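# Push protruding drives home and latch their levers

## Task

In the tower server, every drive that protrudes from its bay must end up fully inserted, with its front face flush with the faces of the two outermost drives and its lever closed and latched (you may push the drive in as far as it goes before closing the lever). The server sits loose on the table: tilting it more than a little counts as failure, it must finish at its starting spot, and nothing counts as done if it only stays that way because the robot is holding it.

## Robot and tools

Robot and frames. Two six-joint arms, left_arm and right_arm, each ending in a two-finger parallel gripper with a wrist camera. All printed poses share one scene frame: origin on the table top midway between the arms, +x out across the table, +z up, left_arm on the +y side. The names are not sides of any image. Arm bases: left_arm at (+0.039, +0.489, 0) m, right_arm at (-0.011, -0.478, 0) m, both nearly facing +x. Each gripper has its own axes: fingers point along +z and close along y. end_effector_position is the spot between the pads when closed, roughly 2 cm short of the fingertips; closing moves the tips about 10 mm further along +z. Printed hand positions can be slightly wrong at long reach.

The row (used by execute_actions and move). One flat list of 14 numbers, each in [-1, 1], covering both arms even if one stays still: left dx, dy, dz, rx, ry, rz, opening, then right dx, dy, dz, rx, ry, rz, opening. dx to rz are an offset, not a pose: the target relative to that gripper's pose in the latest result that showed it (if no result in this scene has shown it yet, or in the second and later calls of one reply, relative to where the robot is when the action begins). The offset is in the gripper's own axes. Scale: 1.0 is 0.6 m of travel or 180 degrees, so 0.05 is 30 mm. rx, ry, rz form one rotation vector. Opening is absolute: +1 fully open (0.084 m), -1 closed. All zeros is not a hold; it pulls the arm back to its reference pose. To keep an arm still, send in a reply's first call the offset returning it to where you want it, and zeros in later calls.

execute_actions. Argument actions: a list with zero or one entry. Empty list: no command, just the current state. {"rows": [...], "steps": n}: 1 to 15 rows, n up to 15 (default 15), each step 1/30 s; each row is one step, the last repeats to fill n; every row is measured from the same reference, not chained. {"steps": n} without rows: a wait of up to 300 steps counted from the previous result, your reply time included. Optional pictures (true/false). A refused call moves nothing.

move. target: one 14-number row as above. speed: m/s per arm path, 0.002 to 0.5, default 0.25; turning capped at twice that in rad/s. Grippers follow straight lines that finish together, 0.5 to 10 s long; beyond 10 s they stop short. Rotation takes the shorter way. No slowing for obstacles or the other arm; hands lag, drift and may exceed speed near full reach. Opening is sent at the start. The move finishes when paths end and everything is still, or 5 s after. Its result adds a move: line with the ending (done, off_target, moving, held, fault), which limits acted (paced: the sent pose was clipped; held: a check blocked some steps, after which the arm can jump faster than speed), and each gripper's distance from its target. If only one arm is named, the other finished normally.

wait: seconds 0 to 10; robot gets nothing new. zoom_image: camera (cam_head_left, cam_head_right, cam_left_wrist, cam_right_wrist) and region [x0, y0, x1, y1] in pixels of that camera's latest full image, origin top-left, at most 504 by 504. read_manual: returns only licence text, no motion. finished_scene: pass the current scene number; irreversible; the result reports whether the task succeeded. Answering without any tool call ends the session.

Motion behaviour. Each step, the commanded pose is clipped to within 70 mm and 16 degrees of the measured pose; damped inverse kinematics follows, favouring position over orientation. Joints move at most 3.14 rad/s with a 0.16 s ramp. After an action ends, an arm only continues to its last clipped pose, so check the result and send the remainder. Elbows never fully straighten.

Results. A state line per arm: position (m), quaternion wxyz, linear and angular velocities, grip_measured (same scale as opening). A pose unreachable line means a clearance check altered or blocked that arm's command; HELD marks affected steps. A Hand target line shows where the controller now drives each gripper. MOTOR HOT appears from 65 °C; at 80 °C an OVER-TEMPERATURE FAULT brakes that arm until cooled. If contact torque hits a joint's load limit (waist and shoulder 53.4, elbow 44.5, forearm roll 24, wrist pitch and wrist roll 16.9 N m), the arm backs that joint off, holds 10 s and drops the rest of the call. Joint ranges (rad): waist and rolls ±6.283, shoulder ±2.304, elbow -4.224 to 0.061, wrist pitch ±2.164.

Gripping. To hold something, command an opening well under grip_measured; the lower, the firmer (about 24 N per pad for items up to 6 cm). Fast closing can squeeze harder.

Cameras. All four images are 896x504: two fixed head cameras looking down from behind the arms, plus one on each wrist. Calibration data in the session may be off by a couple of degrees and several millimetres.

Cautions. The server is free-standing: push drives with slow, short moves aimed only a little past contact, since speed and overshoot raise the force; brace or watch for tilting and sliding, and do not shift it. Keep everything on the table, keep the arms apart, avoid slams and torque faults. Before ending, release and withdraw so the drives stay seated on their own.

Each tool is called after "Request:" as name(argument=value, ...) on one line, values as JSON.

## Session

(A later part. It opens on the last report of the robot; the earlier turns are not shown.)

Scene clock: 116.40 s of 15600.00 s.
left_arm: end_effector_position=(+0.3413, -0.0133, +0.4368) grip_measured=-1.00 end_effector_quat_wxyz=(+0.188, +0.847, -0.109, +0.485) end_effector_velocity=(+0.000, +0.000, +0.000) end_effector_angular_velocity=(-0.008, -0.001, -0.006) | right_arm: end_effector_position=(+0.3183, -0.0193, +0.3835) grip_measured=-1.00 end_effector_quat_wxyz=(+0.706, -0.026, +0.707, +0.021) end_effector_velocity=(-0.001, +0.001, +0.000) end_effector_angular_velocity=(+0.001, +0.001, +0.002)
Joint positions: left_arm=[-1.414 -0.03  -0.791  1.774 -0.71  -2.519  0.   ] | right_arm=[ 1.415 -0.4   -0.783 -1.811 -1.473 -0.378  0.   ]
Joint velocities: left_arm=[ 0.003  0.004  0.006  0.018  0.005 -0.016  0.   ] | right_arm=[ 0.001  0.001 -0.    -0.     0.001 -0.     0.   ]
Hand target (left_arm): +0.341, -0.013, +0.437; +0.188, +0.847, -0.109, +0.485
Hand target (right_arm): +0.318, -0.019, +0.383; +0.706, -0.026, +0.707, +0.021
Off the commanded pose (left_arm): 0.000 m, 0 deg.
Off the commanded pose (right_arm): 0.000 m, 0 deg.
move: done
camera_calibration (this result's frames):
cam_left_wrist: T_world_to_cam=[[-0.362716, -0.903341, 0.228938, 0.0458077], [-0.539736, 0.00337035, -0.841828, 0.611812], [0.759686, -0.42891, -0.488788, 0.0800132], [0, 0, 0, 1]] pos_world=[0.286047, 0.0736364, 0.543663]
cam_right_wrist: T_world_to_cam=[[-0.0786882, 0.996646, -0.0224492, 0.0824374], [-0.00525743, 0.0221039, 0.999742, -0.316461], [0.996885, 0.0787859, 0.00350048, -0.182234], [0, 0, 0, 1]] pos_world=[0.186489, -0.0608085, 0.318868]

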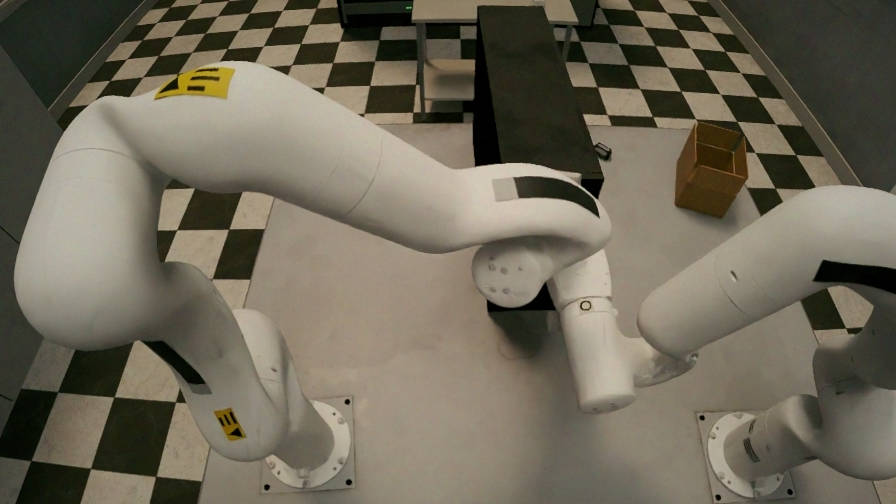

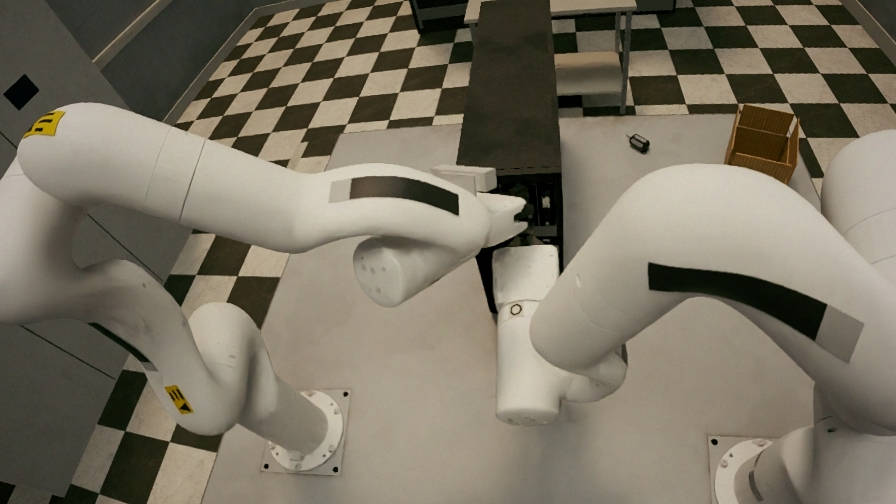

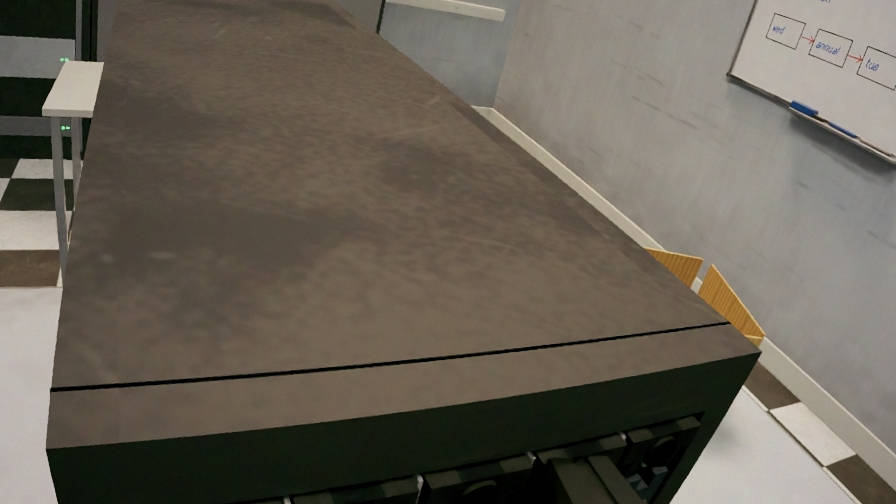

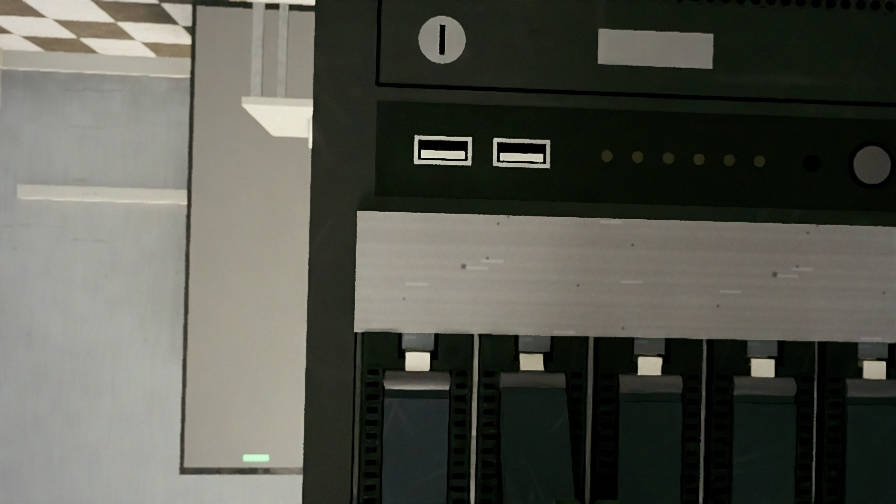

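Request:
move(target=[0,0,0,0,0,0,-1, 0,0,0.012,0,0,0,-1], speed=0.02)

Scene clock: 117.57 s of 15600.00 s.
left_arm: end_effector_position=(+0.3416, -0.0131, +0.4370) grip_measured=-1.00 end_effector_quat_wxyz=(+0.187, +0.847, -0.109, +0.486) end_effector_velocity=(-0.000, +0.000, +0.000) end_effector_angular_velocity=(-0.002, +0.001, +0.000) | right_arm: end_effector_position=(+0.3251, -0.0188, +0.3837) grip_measured=-1.00 end_effector_quat_wxyz=(+0.706, -0.026, +0.707, +0.022) end_effector_velocity=(+0.001, +0.000, -0.000) end_effector_angular_velocity=(+0.001, +0.001, +0.001)
Joint positions: left_arm=[-1.414 -0.03  -0.791  1.774 -0.711 -2.519  0.   ] | right_arm=[ 1.401 -0.403 -0.788 -1.825 -1.468 -0.378  0.   ]
Joint velocities: left_arm=[-0.     0.002  0.001 -0.     0.    -0.002  0.   ] | right_arm=[-0.003 -0.    -0.001 -0.003  0.003  0.     0.   ]
Hand target (left_arm): +0.341, -0.013, +0.437; +0.188, +0.847, -0.109, +0.485
Hand target (right_arm): +0.326, -0.019, +0.384; +0.706, -0.026, +0.707, +0.021
Off the commanded pose (left_arm): 0.000 m, 0 deg.
Off the commanded pose (right_arm): 0.000 m, 0 deg.
move: done
camera_calibration (this result's frames):
cam_left_wrist: T_world_to_cam=[[-0.361934, -0.903745, 0.22858, 0.0459817], [-0.538956, 0.00279588, -0.842329, 0.612112], [0.760612, -0.428062, -0.488091, 0.079303], [0, 0, 0, 1]] pos_world=[0.286225, 0.073791, 0.543796]
cam_right_wrist: T_world_to_cam=[[-0.0789312, 0.996625, -0.0225712, 0.0825813], [-0.00624034, 0.0221474, 0.999735, -0.316334], [0.996861, 0.0790512, 0.00447116, -0.189384], [0, 0, 0, 1]] pos_world=[0.193333, -0.0603255, 0.318961]

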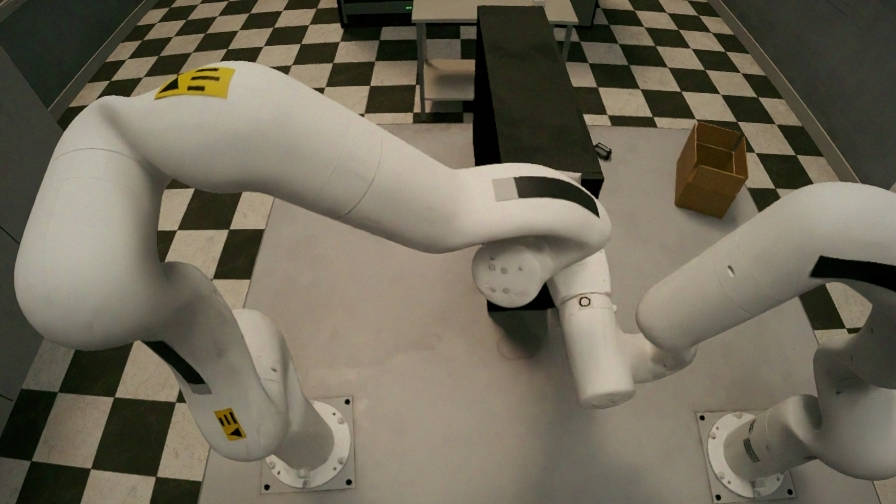

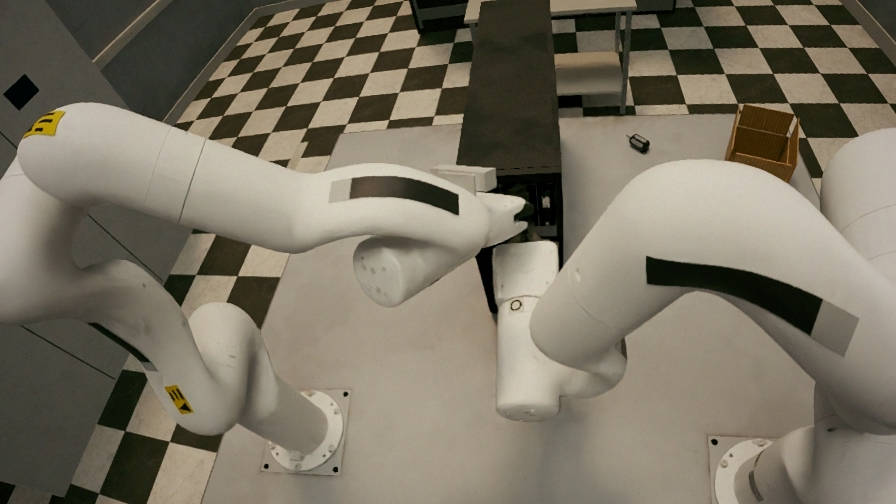

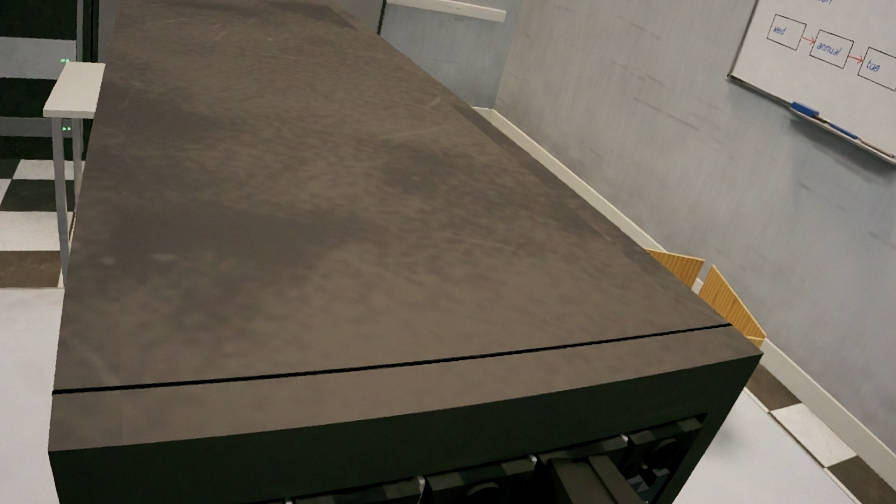

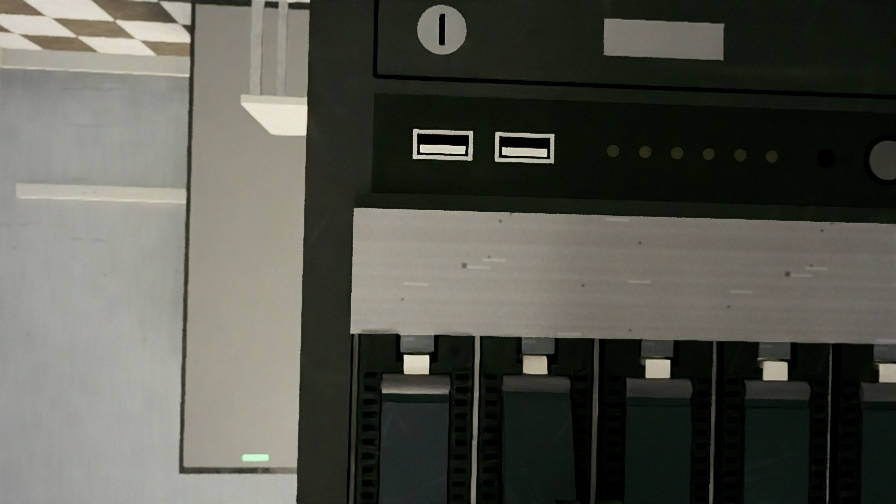

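Request:
move(target=[0,0,-0.1,0,0,0,-1, 0,0,0.008,0,0,0,-1], speed=0.05)

Scene clock: 119.77 s of 15600.00 s.
left_arm: end_effector_position=(+0.2948, +0.0121, +0.4645) grip_measured=-1.00 end_effector_quat_wxyz=(+0.187, +0.847, -0.109, +0.486) end_effector_velocity=(-0.001, +0.001, +0.001) end_effector_angular_velocity=(+0.000, +0.000, +0.000) | right_arm: end_effector_position=(+0.3299, -0.0184, +0.3837) grip_measured=-1.00 end_effector_quat_wxyz=(+0.706, -0.026, +0.707, +0.022) end_effector_velocity=(+0.000, -0.000, -0.000) end_effector_angular_velocity=(+0.001, +0.001, -0.001)
Joint positions: left_arm=[-1.515  0.095 -0.737  1.617 -0.775 -2.402  0.   ] | right_arm=[ 1.39  -0.406 -0.791 -1.834 -1.464 -0.378  0.   ]
Joint velocities: left_arm=[-0.002  0.002  0.001 -0.004 -0.002  0.003  0.   ] | right_arm=[-0.001  0.     0.    -0.     0.001  0.001  0.   ]
Hand target (left_arm): +0.295, +0.012, +0.465; +0.187, +0.847, -0.109, +0.486
Hand target (right_arm): +0.330, -0.018, +0.384; +0.706, -0.026, +0.707, +0.022
Off the commanded pose (left_arm): 0.000 m, 0 deg.
Off the commanded pose (right_arm): 0.000 m, 0 deg.
move: done
camera_calibration (this result's frames):
cam_left_wrist: T_world_to_cam=[[-0.361968, -0.903769, 0.228431, 0.0456312], [-0.538633, 0.0027737, -0.842536, 0.609937], [0.760824, -0.428012, -0.487804, 0.138978], [0, 0, 0, 1]] pos_world=[0.239311, 0.0990324, 0.571264]
cam_right_wrist: T_world_to_cam=[[-0.0789402, 0.996624, -0.0225639, 0.0826264], [-0.00631857, 0.0221339, 0.999735, -0.316315], [0.996859, 0.0790619, 0.00454999, -0.194211], [0, 0, 0, 1]] pos_world=[0.198125, -0.0599915, 0.318979]

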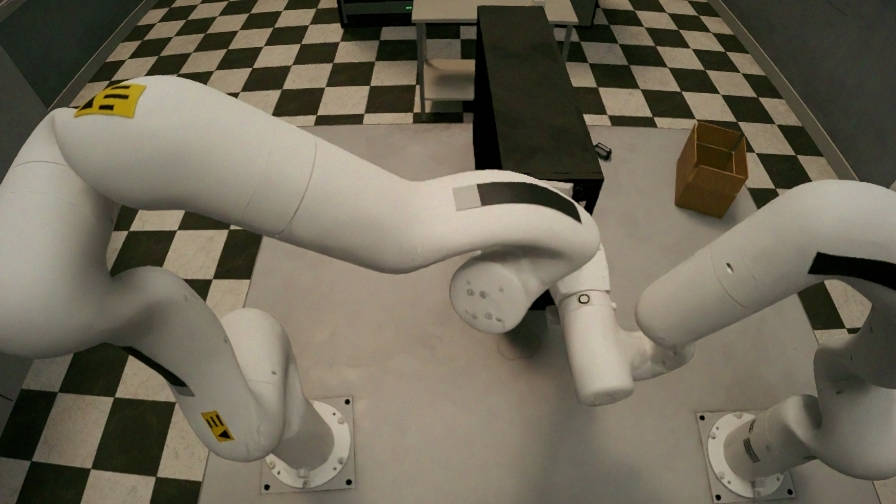

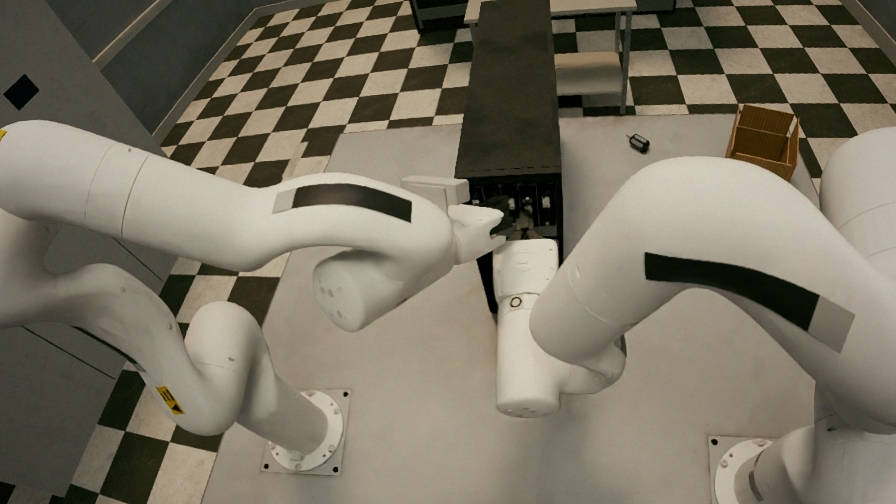

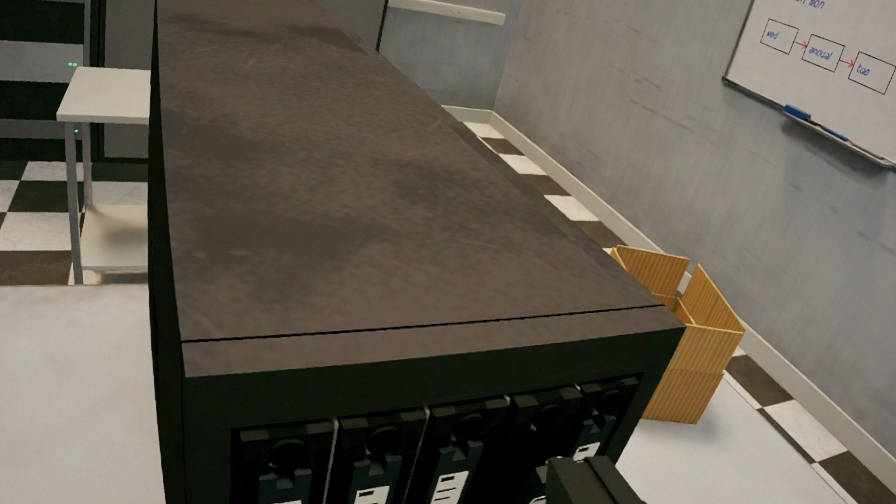

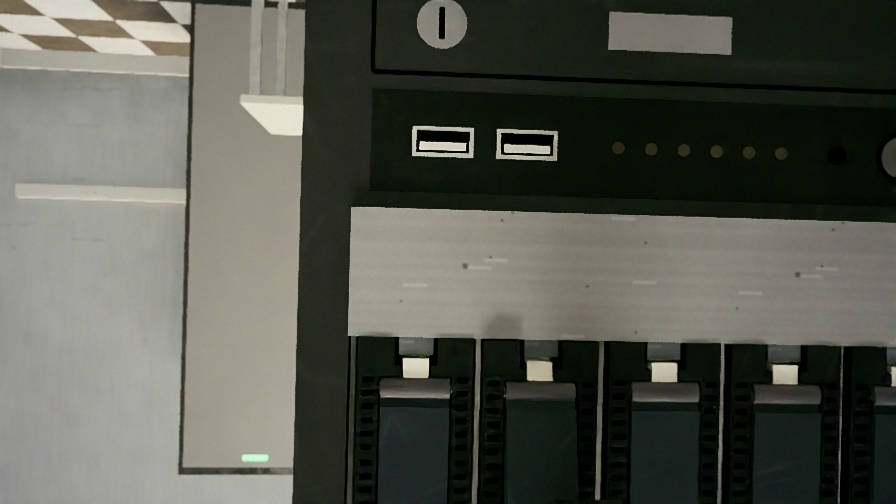

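Request:
move(target=[0,0,0,0,0,0,-1, 0,0,0.01,0,0,0,-1], speed=0.02)

Scene clock: 121.17 s of 15600.00 s.
left_arm: end_effector_position=(+0.2948, +0.0121, +0.4645) grip_measured=-1.00 end_effector_quat_wxyz=(+0.187, +0.847, -0.109, +0.486) end_effector_velocity=(-0.000, +0.000, +0.000) end_effector_angular_velocity=(-0.001, +0.000, +0.000) | right_arm: end_effector_position=(+0.3358, -0.0180, +0.3838) grip_measured=-1.00 end_effector_quat_wxyz=(+0.706, -0.026, +0.707, +0.022) end_effector_velocity=(+0.001, -0.000, +0.001) end_effector_angular_velocity=(+0.002, -0.001, -0.000)
Joint positions: left_arm=[-1.515  0.095 -0.737  1.617 -0.775 -2.402  0.   ] | right_arm=[ 1.378 -0.409 -0.796 -1.846 -1.459 -0.379  0.   ]
Joint velocities: left_arm=[ 0.     0.001  0.001 -0.001 -0.     0.     0.   ] | right_arm=[-0.002  0.    -0.001 -0.002  0.     0.001  0.   ]
Hand target (left_arm): +0.295, +0.012, +0.464; +0.187, +0.847, -0.109, +0.486
Hand target (right_arm): +0.336, -0.018, +0.384; +0.706, -0.026, +0.707, +0.022
Off the commanded pose (left_arm): 0.000 m, 0 deg.
Off the commanded pose (right_arm): 0.000 m, 0 deg.
move: done
camera_calibration (this result's frames):
cam_left_wrist: T_world_to_cam=[[-0.361968, -0.903769, 0.228432, 0.0456302], [-0.538633, 0.00277263, -0.842536, 0.609937], [0.760824, -0.428012, -0.487803, 0.13898], [0, 0, 0, 1]] pos_world=[0.23931, 0.0990332, 0.571265]
cam_right_wrist: T_world_to_cam=[[-0.0789124, 0.996626, -0.0225572, 0.0826842], [-0.00644009, 0.0221177, 0.999735, -0.316286], [0.996861, 0.0790368, 0.00467301, -0.200185], [0, 0, 0, 1]] pos_world=[0.204044, -0.0595878, 0.319003]

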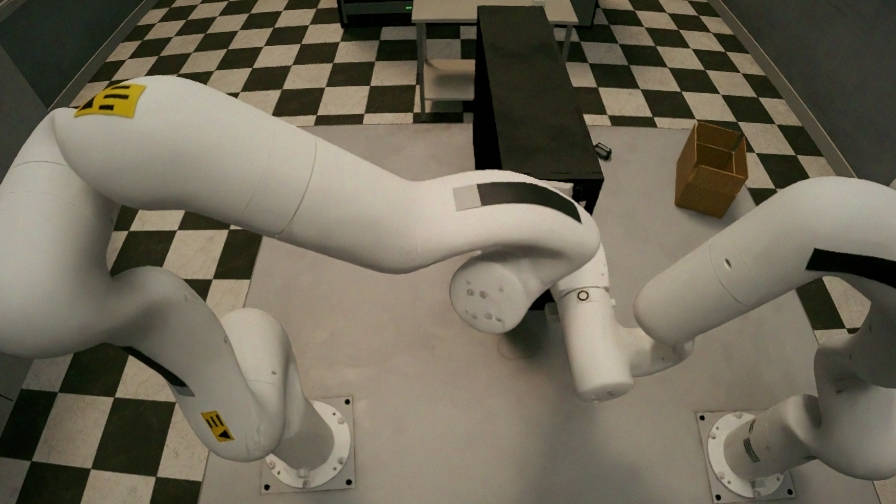

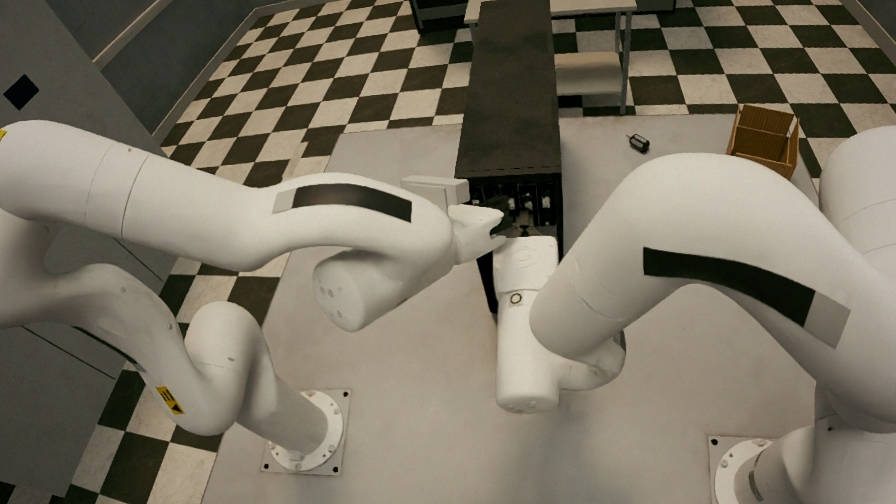

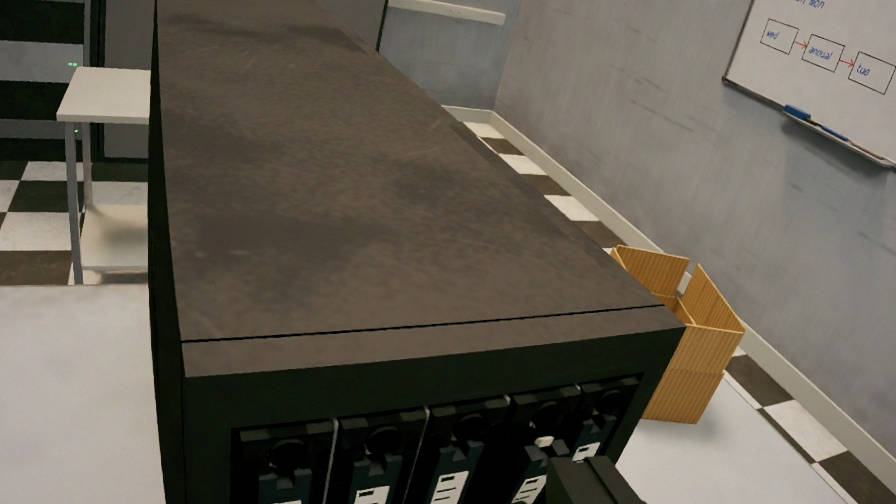

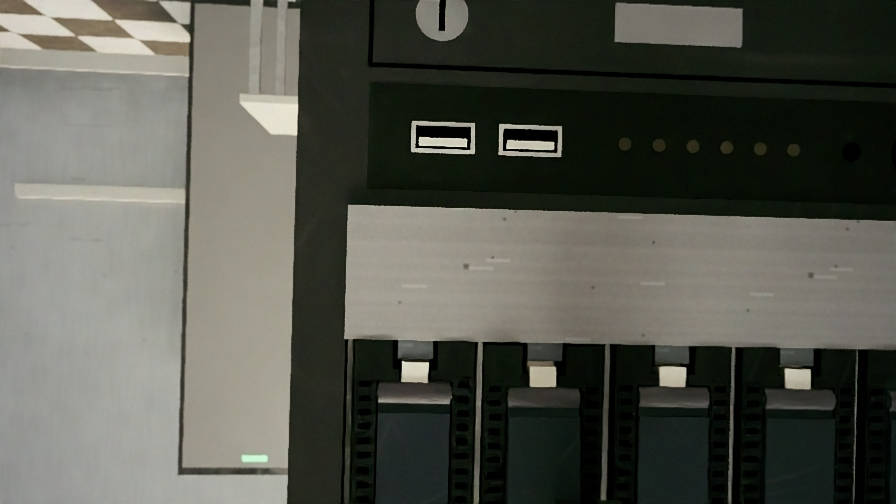

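Lever nearly closed. A little more.

Request:
move(target=[0,0,0,0,0,0,-1, 0,0,0.008,0,0,0,-1], speed=0.02)

Scene clock: 122.57 s of 15600.00 s.
left_arm: end_effector_position=(+0.2948, +0.0121, +0.4645) grip_measured=-1.00 end_effector_quat_wxyz=(+0.187, +0.847, -0.109, +0.486) end_effector_velocity=(-0.000, -0.000, +0.000) end_effector_angular_velocity=(-0.002, +0.001, +0.001) | right_arm: end_effector_position=(+0.3404, -0.0177, +0.3839) grip_measured=-1.00 end_effector_quat_wxyz=(+0.707, -0.026, +0.707, +0.022) end_effector_velocity=(+0.001, -0.000, +0.001) end_effector_angular_velocity=(+0.001, -0.001, -0.001)
Joint positions: left_arm=[-1.515  0.095 -0.737  1.617 -0.775 -2.402  0.   ] | right_arm=[ 1.368 -0.412 -0.8   -1.855 -1.456 -0.379  0.   ]
Joint velocities: left_arm=[-0.     0.    -0.     0.     0.    -0.002  0.   ] | right_arm=[-0.002  0.    -0.001 -0.001 -0.     0.     0.   ]
Hand target (left_arm): +0.295, +0.012, +0.464; +0.187, +0.847, -0.109, +0.486
Hand target (right_arm): +0.341, -0.018, +0.384; +0.706, -0.026, +0.707, +0.022
Off the commanded pose (left_arm): 0.000 m, 0 deg.
Off the commanded pose (right_arm): 0.000 m, 0 deg.
move: done
camera_calibration (this result's frames):
cam_left_wrist: T_world_to_cam=[[-0.361968, -0.903769, 0.228432, 0.0456301], [-0.538633, 0.00277249, -0.842536, 0.609937], [0.760824, -0.428012, -0.487803, 0.13898], [0, 0, 0, 1]] pos_world=[0.23931, 0.0990332, 0.571265]
cam_right_wrist: T_world_to_cam=[[-0.0789133, 0.996626, -0.0225781, 0.0827445], [-0.00672113, 0.0221163, 0.999733, -0.316241], [0.996859, 0.079044, 0.00495318, -0.204976], [0, 0, 0, 1]] pos_world=[0.208736, -0.0592691, 0.31904]

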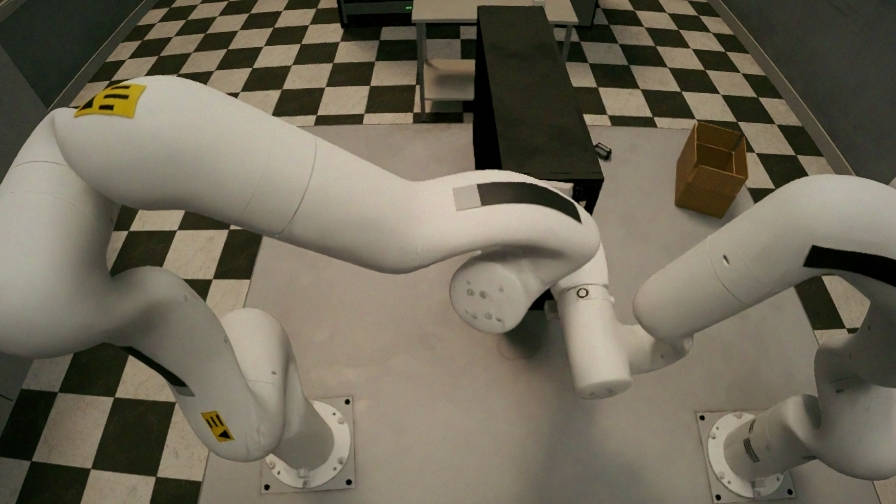

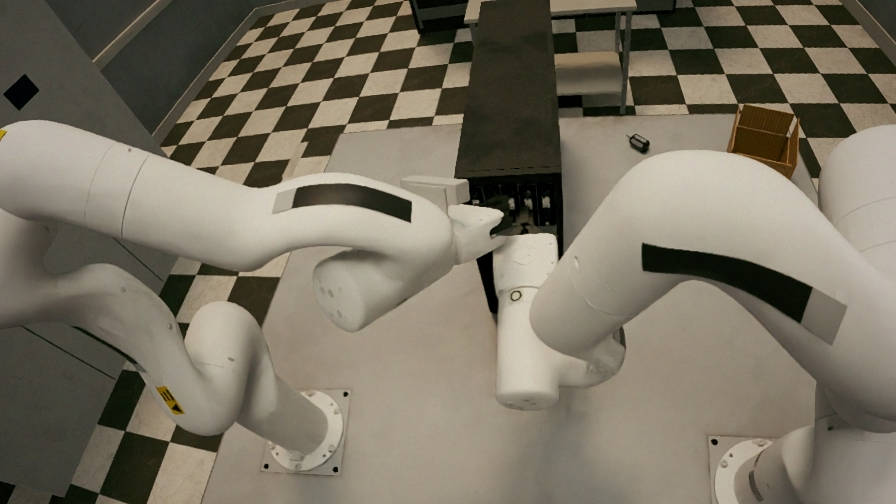

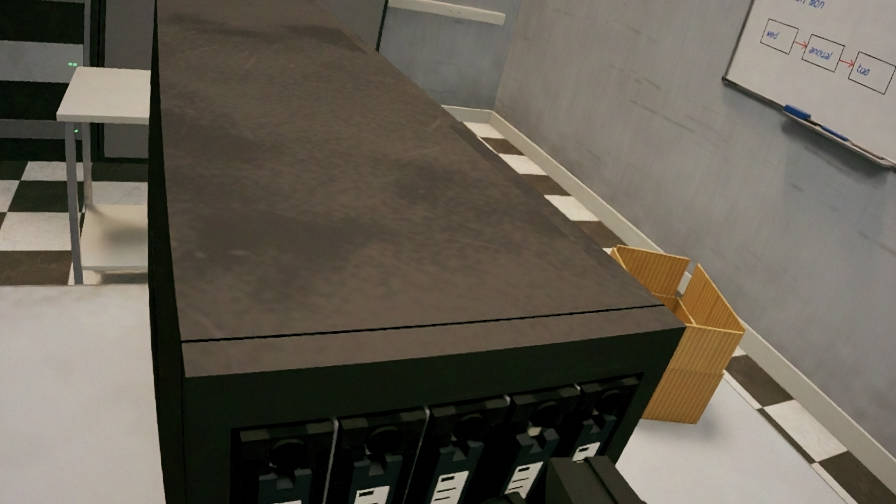

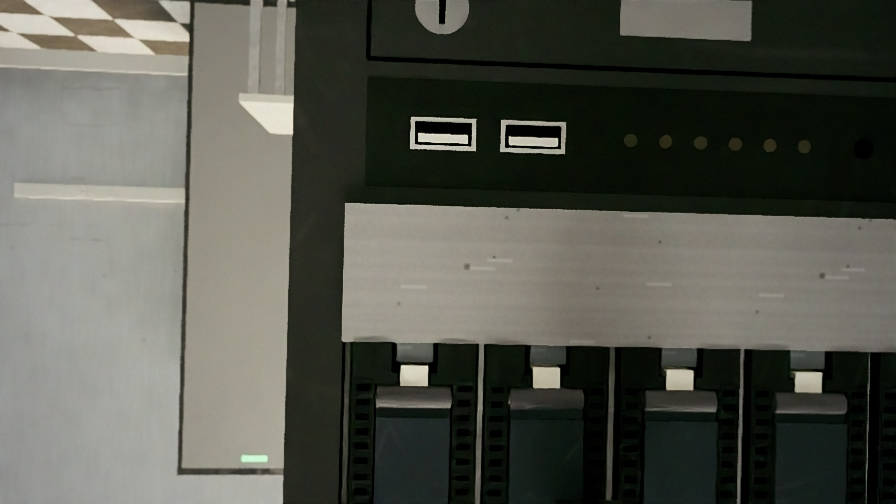

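Request:
move(target=[0,0,0,0,0,0,-1, 0,0,0.005,0,0,0,-1], speed=0.02)

Scene clock: 123.73 s of 15600.00 s.
left_arm: end_effector_position=(+0.2948, +0.0121, +0.4645) grip_measured=-1.00 end_effector_quat_wxyz=(+0.187, +0.847, -0.109, +0.486) end_effector_velocity=(-0.000, -0.000, +0.000) end_effector_angular_velocity=(-0.000, +0.000, -0.000) | right_arm: end_effector_position=(+0.3432, -0.0173, +0.3839) grip_measured=-1.00 end_effector_quat_wxyz=(+0.707, -0.027, +0.707, +0.022) end_effector_velocity=(+0.001, +0.001, -0.000) end_effector_angular_velocity=(+0.001, +0.001, +0.000)
Joint positions: left_arm=[-1.515  0.095 -0.737  1.617 -0.775 -2.402  0.   ] | right_arm=[ 1.362 -0.413 -0.803 -1.861 -1.453 -0.379  0.   ]
Joint velocities: left_arm=[ 0. -0. -0. -0.  0.  0.  0.] | right_arm=[-0.003 -0.001 -0.003 -0.002  0.003  0.     0.   ]
Hand target (left_arm): +0.295, +0.012, +0.464; +0.187, +0.847, -0.109, +0.486
Hand target (right_arm): +0.343, -0.017, +0.384; +0.707, -0.026, +0.707, +0.022
Off the commanded pose (left_arm): 0.000 m, 0 deg.
Off the commanded pose (right_arm): 0.000 m, 0 deg.
move: done
camera_calibration (this result's frames):
cam_left_wrist: T_world_to_cam=[[-0.361968, -0.903769, 0.228432, 0.0456302], [-0.538633, 0.00277243, -0.842536, 0.609937], [0.760824, -0.428012, -0.487803, 0.13898], [0, 0, 0, 1]] pos_world=[0.23931, 0.0990332, 0.571265]
cam_right_wrist: T_world_to_cam=[[-0.0794847, 0.996579, -0.022646, 0.082819], [-0.00680225, 0.0221751, 0.999731, -0.316205], [0.996813, 0.0796174, 0.00501639, -0.207712], [0, 0, 0, 1]] pos_world=[0.211482, -0.0589863, 0.319037]

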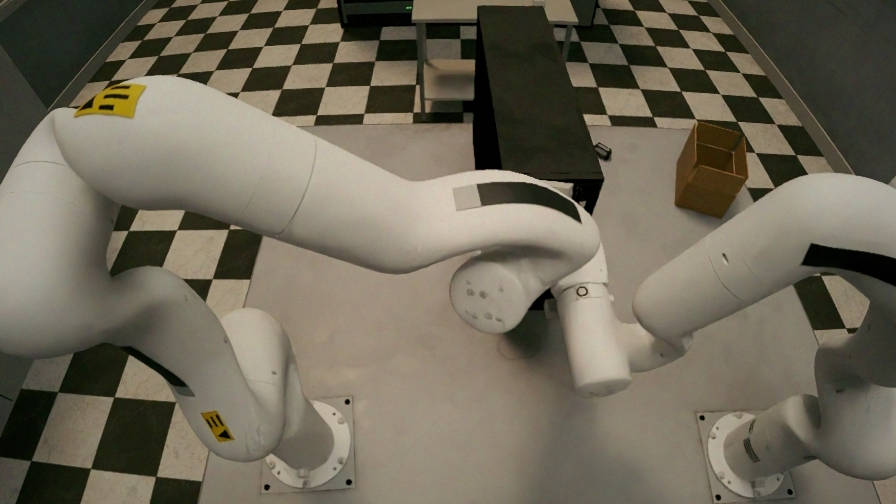

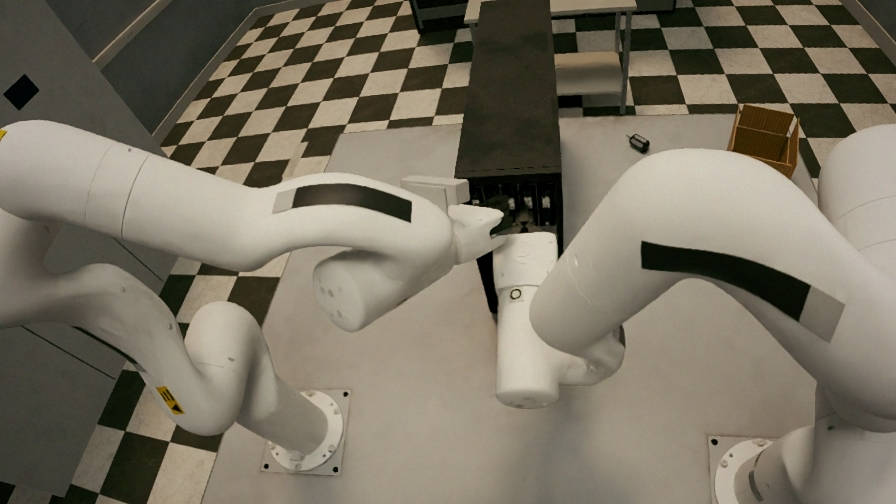

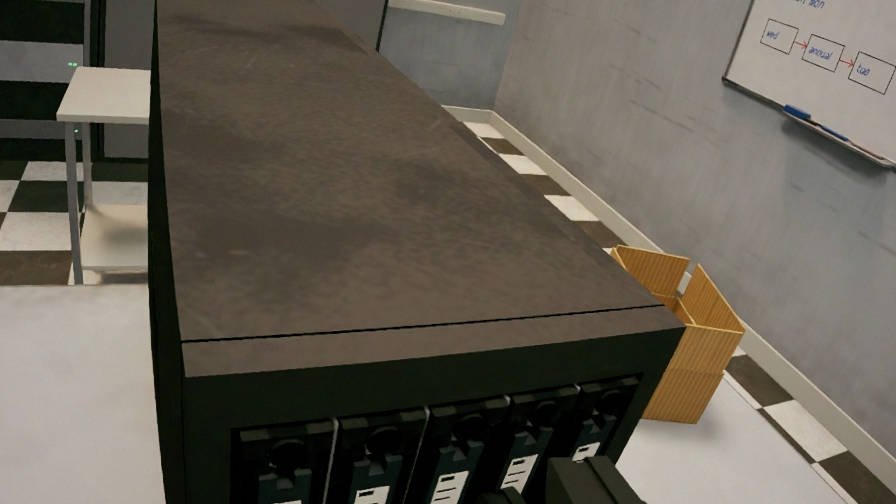

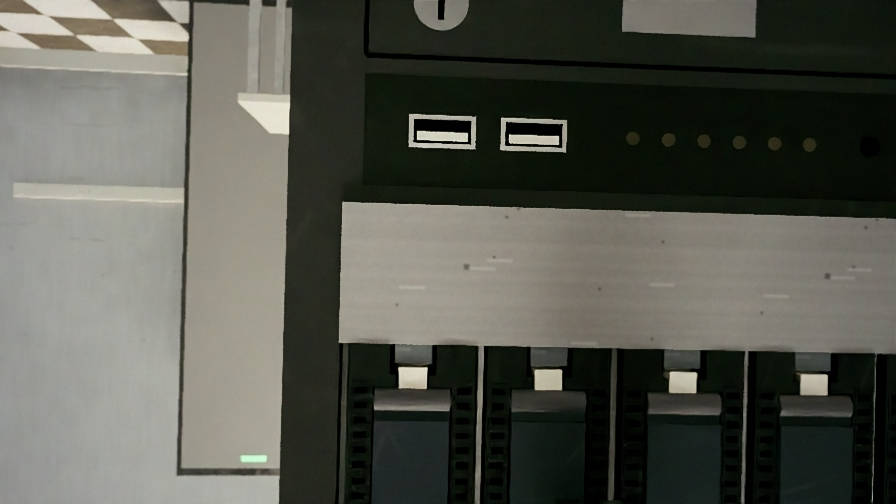

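It looks latched. Back off to check.

Request:
move(target=[0,0,0,0,0,0,-1, 0,0,-0.1,0,0,0,-1], speed=0.08)

Scene clock: 125.47 s of 15600.00 s.
left_arm: end_effector_position=(+0.2948, +0.0121, +0.4645) grip_measured=-1.00 end_effector_quat_wxyz=(+0.187, +0.847, -0.109, +0.486) end_effector_velocity=(+0.000, -0.000, +0.000) end_effector_angular_velocity=(-0.001, +0.000, +0.000) | right_arm: end_effector_position=(+0.2834, -0.0215, +0.3836) grip_measured=-1.00 end_effector_quat_wxyz=(+0.706, -0.026, +0.707, +0.022) end_effector_velocity=(-0.002, +0.000, -0.000) end_effector_angular_velocity=(-0.000, +0.001, +0.002)
Joint positions: left_arm=[-1.515  0.095 -0.737  1.617 -0.775 -2.402  0.   ] | right_arm=[ 1.492 -0.386 -0.761 -1.741 -1.503 -0.376  0.   ]
Joint velocities: left_arm=[-0.    -0.    -0.     0.    -0.    -0.001  0.   ] | right_arm=[ 0.004  0.     0.001  0.003 -0.     0.     0.   ]
Hand target (left_arm): +0.295, +0.012, +0.464; +0.187, +0.847, -0.109, +0.486
Hand target (right_arm): +0.283, -0.021, +0.384; +0.706, -0.026, +0.707, +0.022
Off the commanded pose (left_arm): 0.000 m, 0 deg.
Off the commanded pose (right_arm): 0.000 m, 0 deg.
move: done
camera_calibration (this result's frames):
cam_left_wrist: T_world_to_cam=[[-0.361968, -0.903769, 0.228432, 0.0456301], [-0.538633, 0.00277227, -0.842536, 0.609937], [0.760824, -0.428012, -0.487803, 0.13898], [0, 0, 0, 1]] pos_world=[0.23931, 0.0990332, 0.571265]
cam_right_wrist: T_world_to_cam=[[-0.0794053, 0.996587, -0.0225621, 0.0821371], [-0.0061274, 0.0221451, 0.999736, -0.316504], [0.996824, 0.0795226, 0.00434804, -0.147529], [0, 0, 0, 1]] pos_world=[0.151643, -0.0631158, 0.318915]

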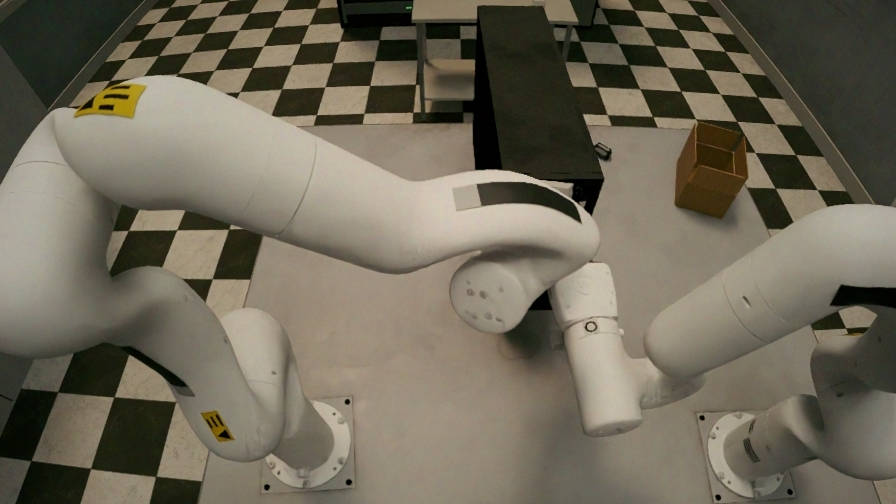

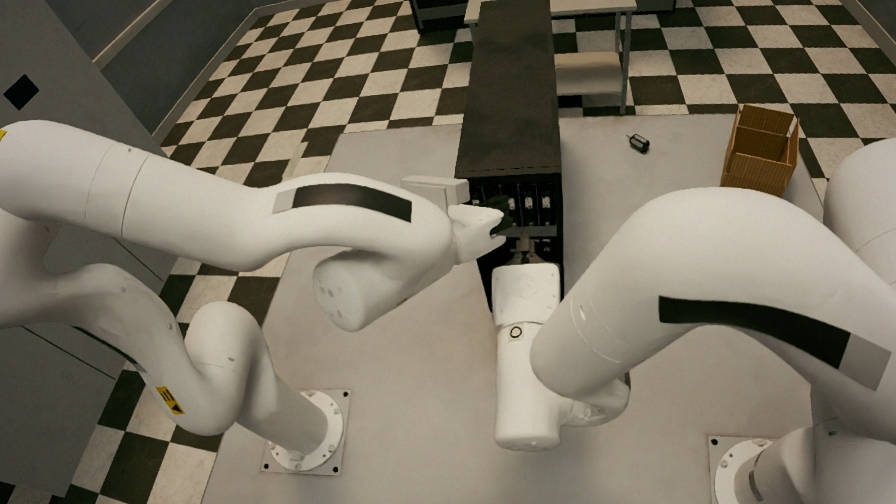

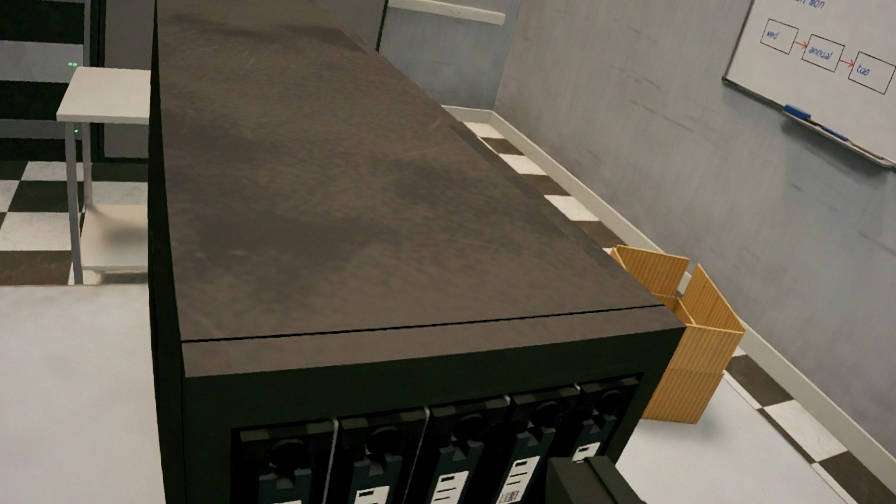

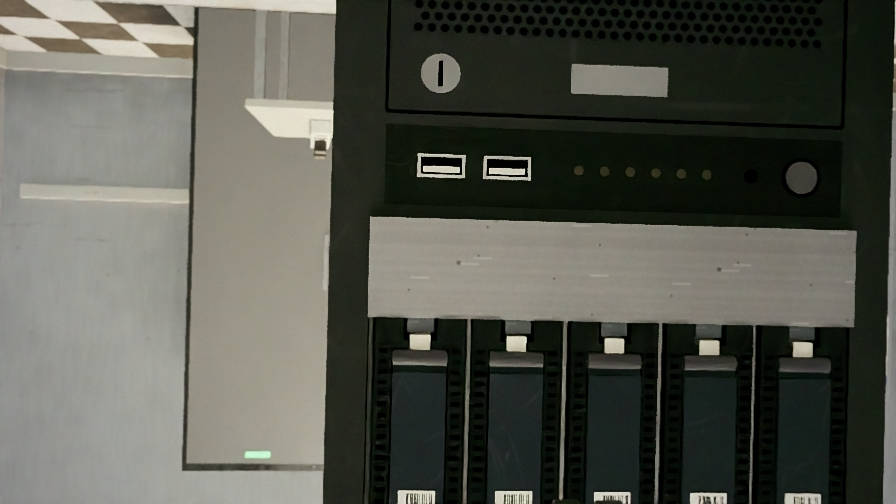

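Lever stays shut.

Request:
finished_scene(scene=1)

The scene is finished: the task was done.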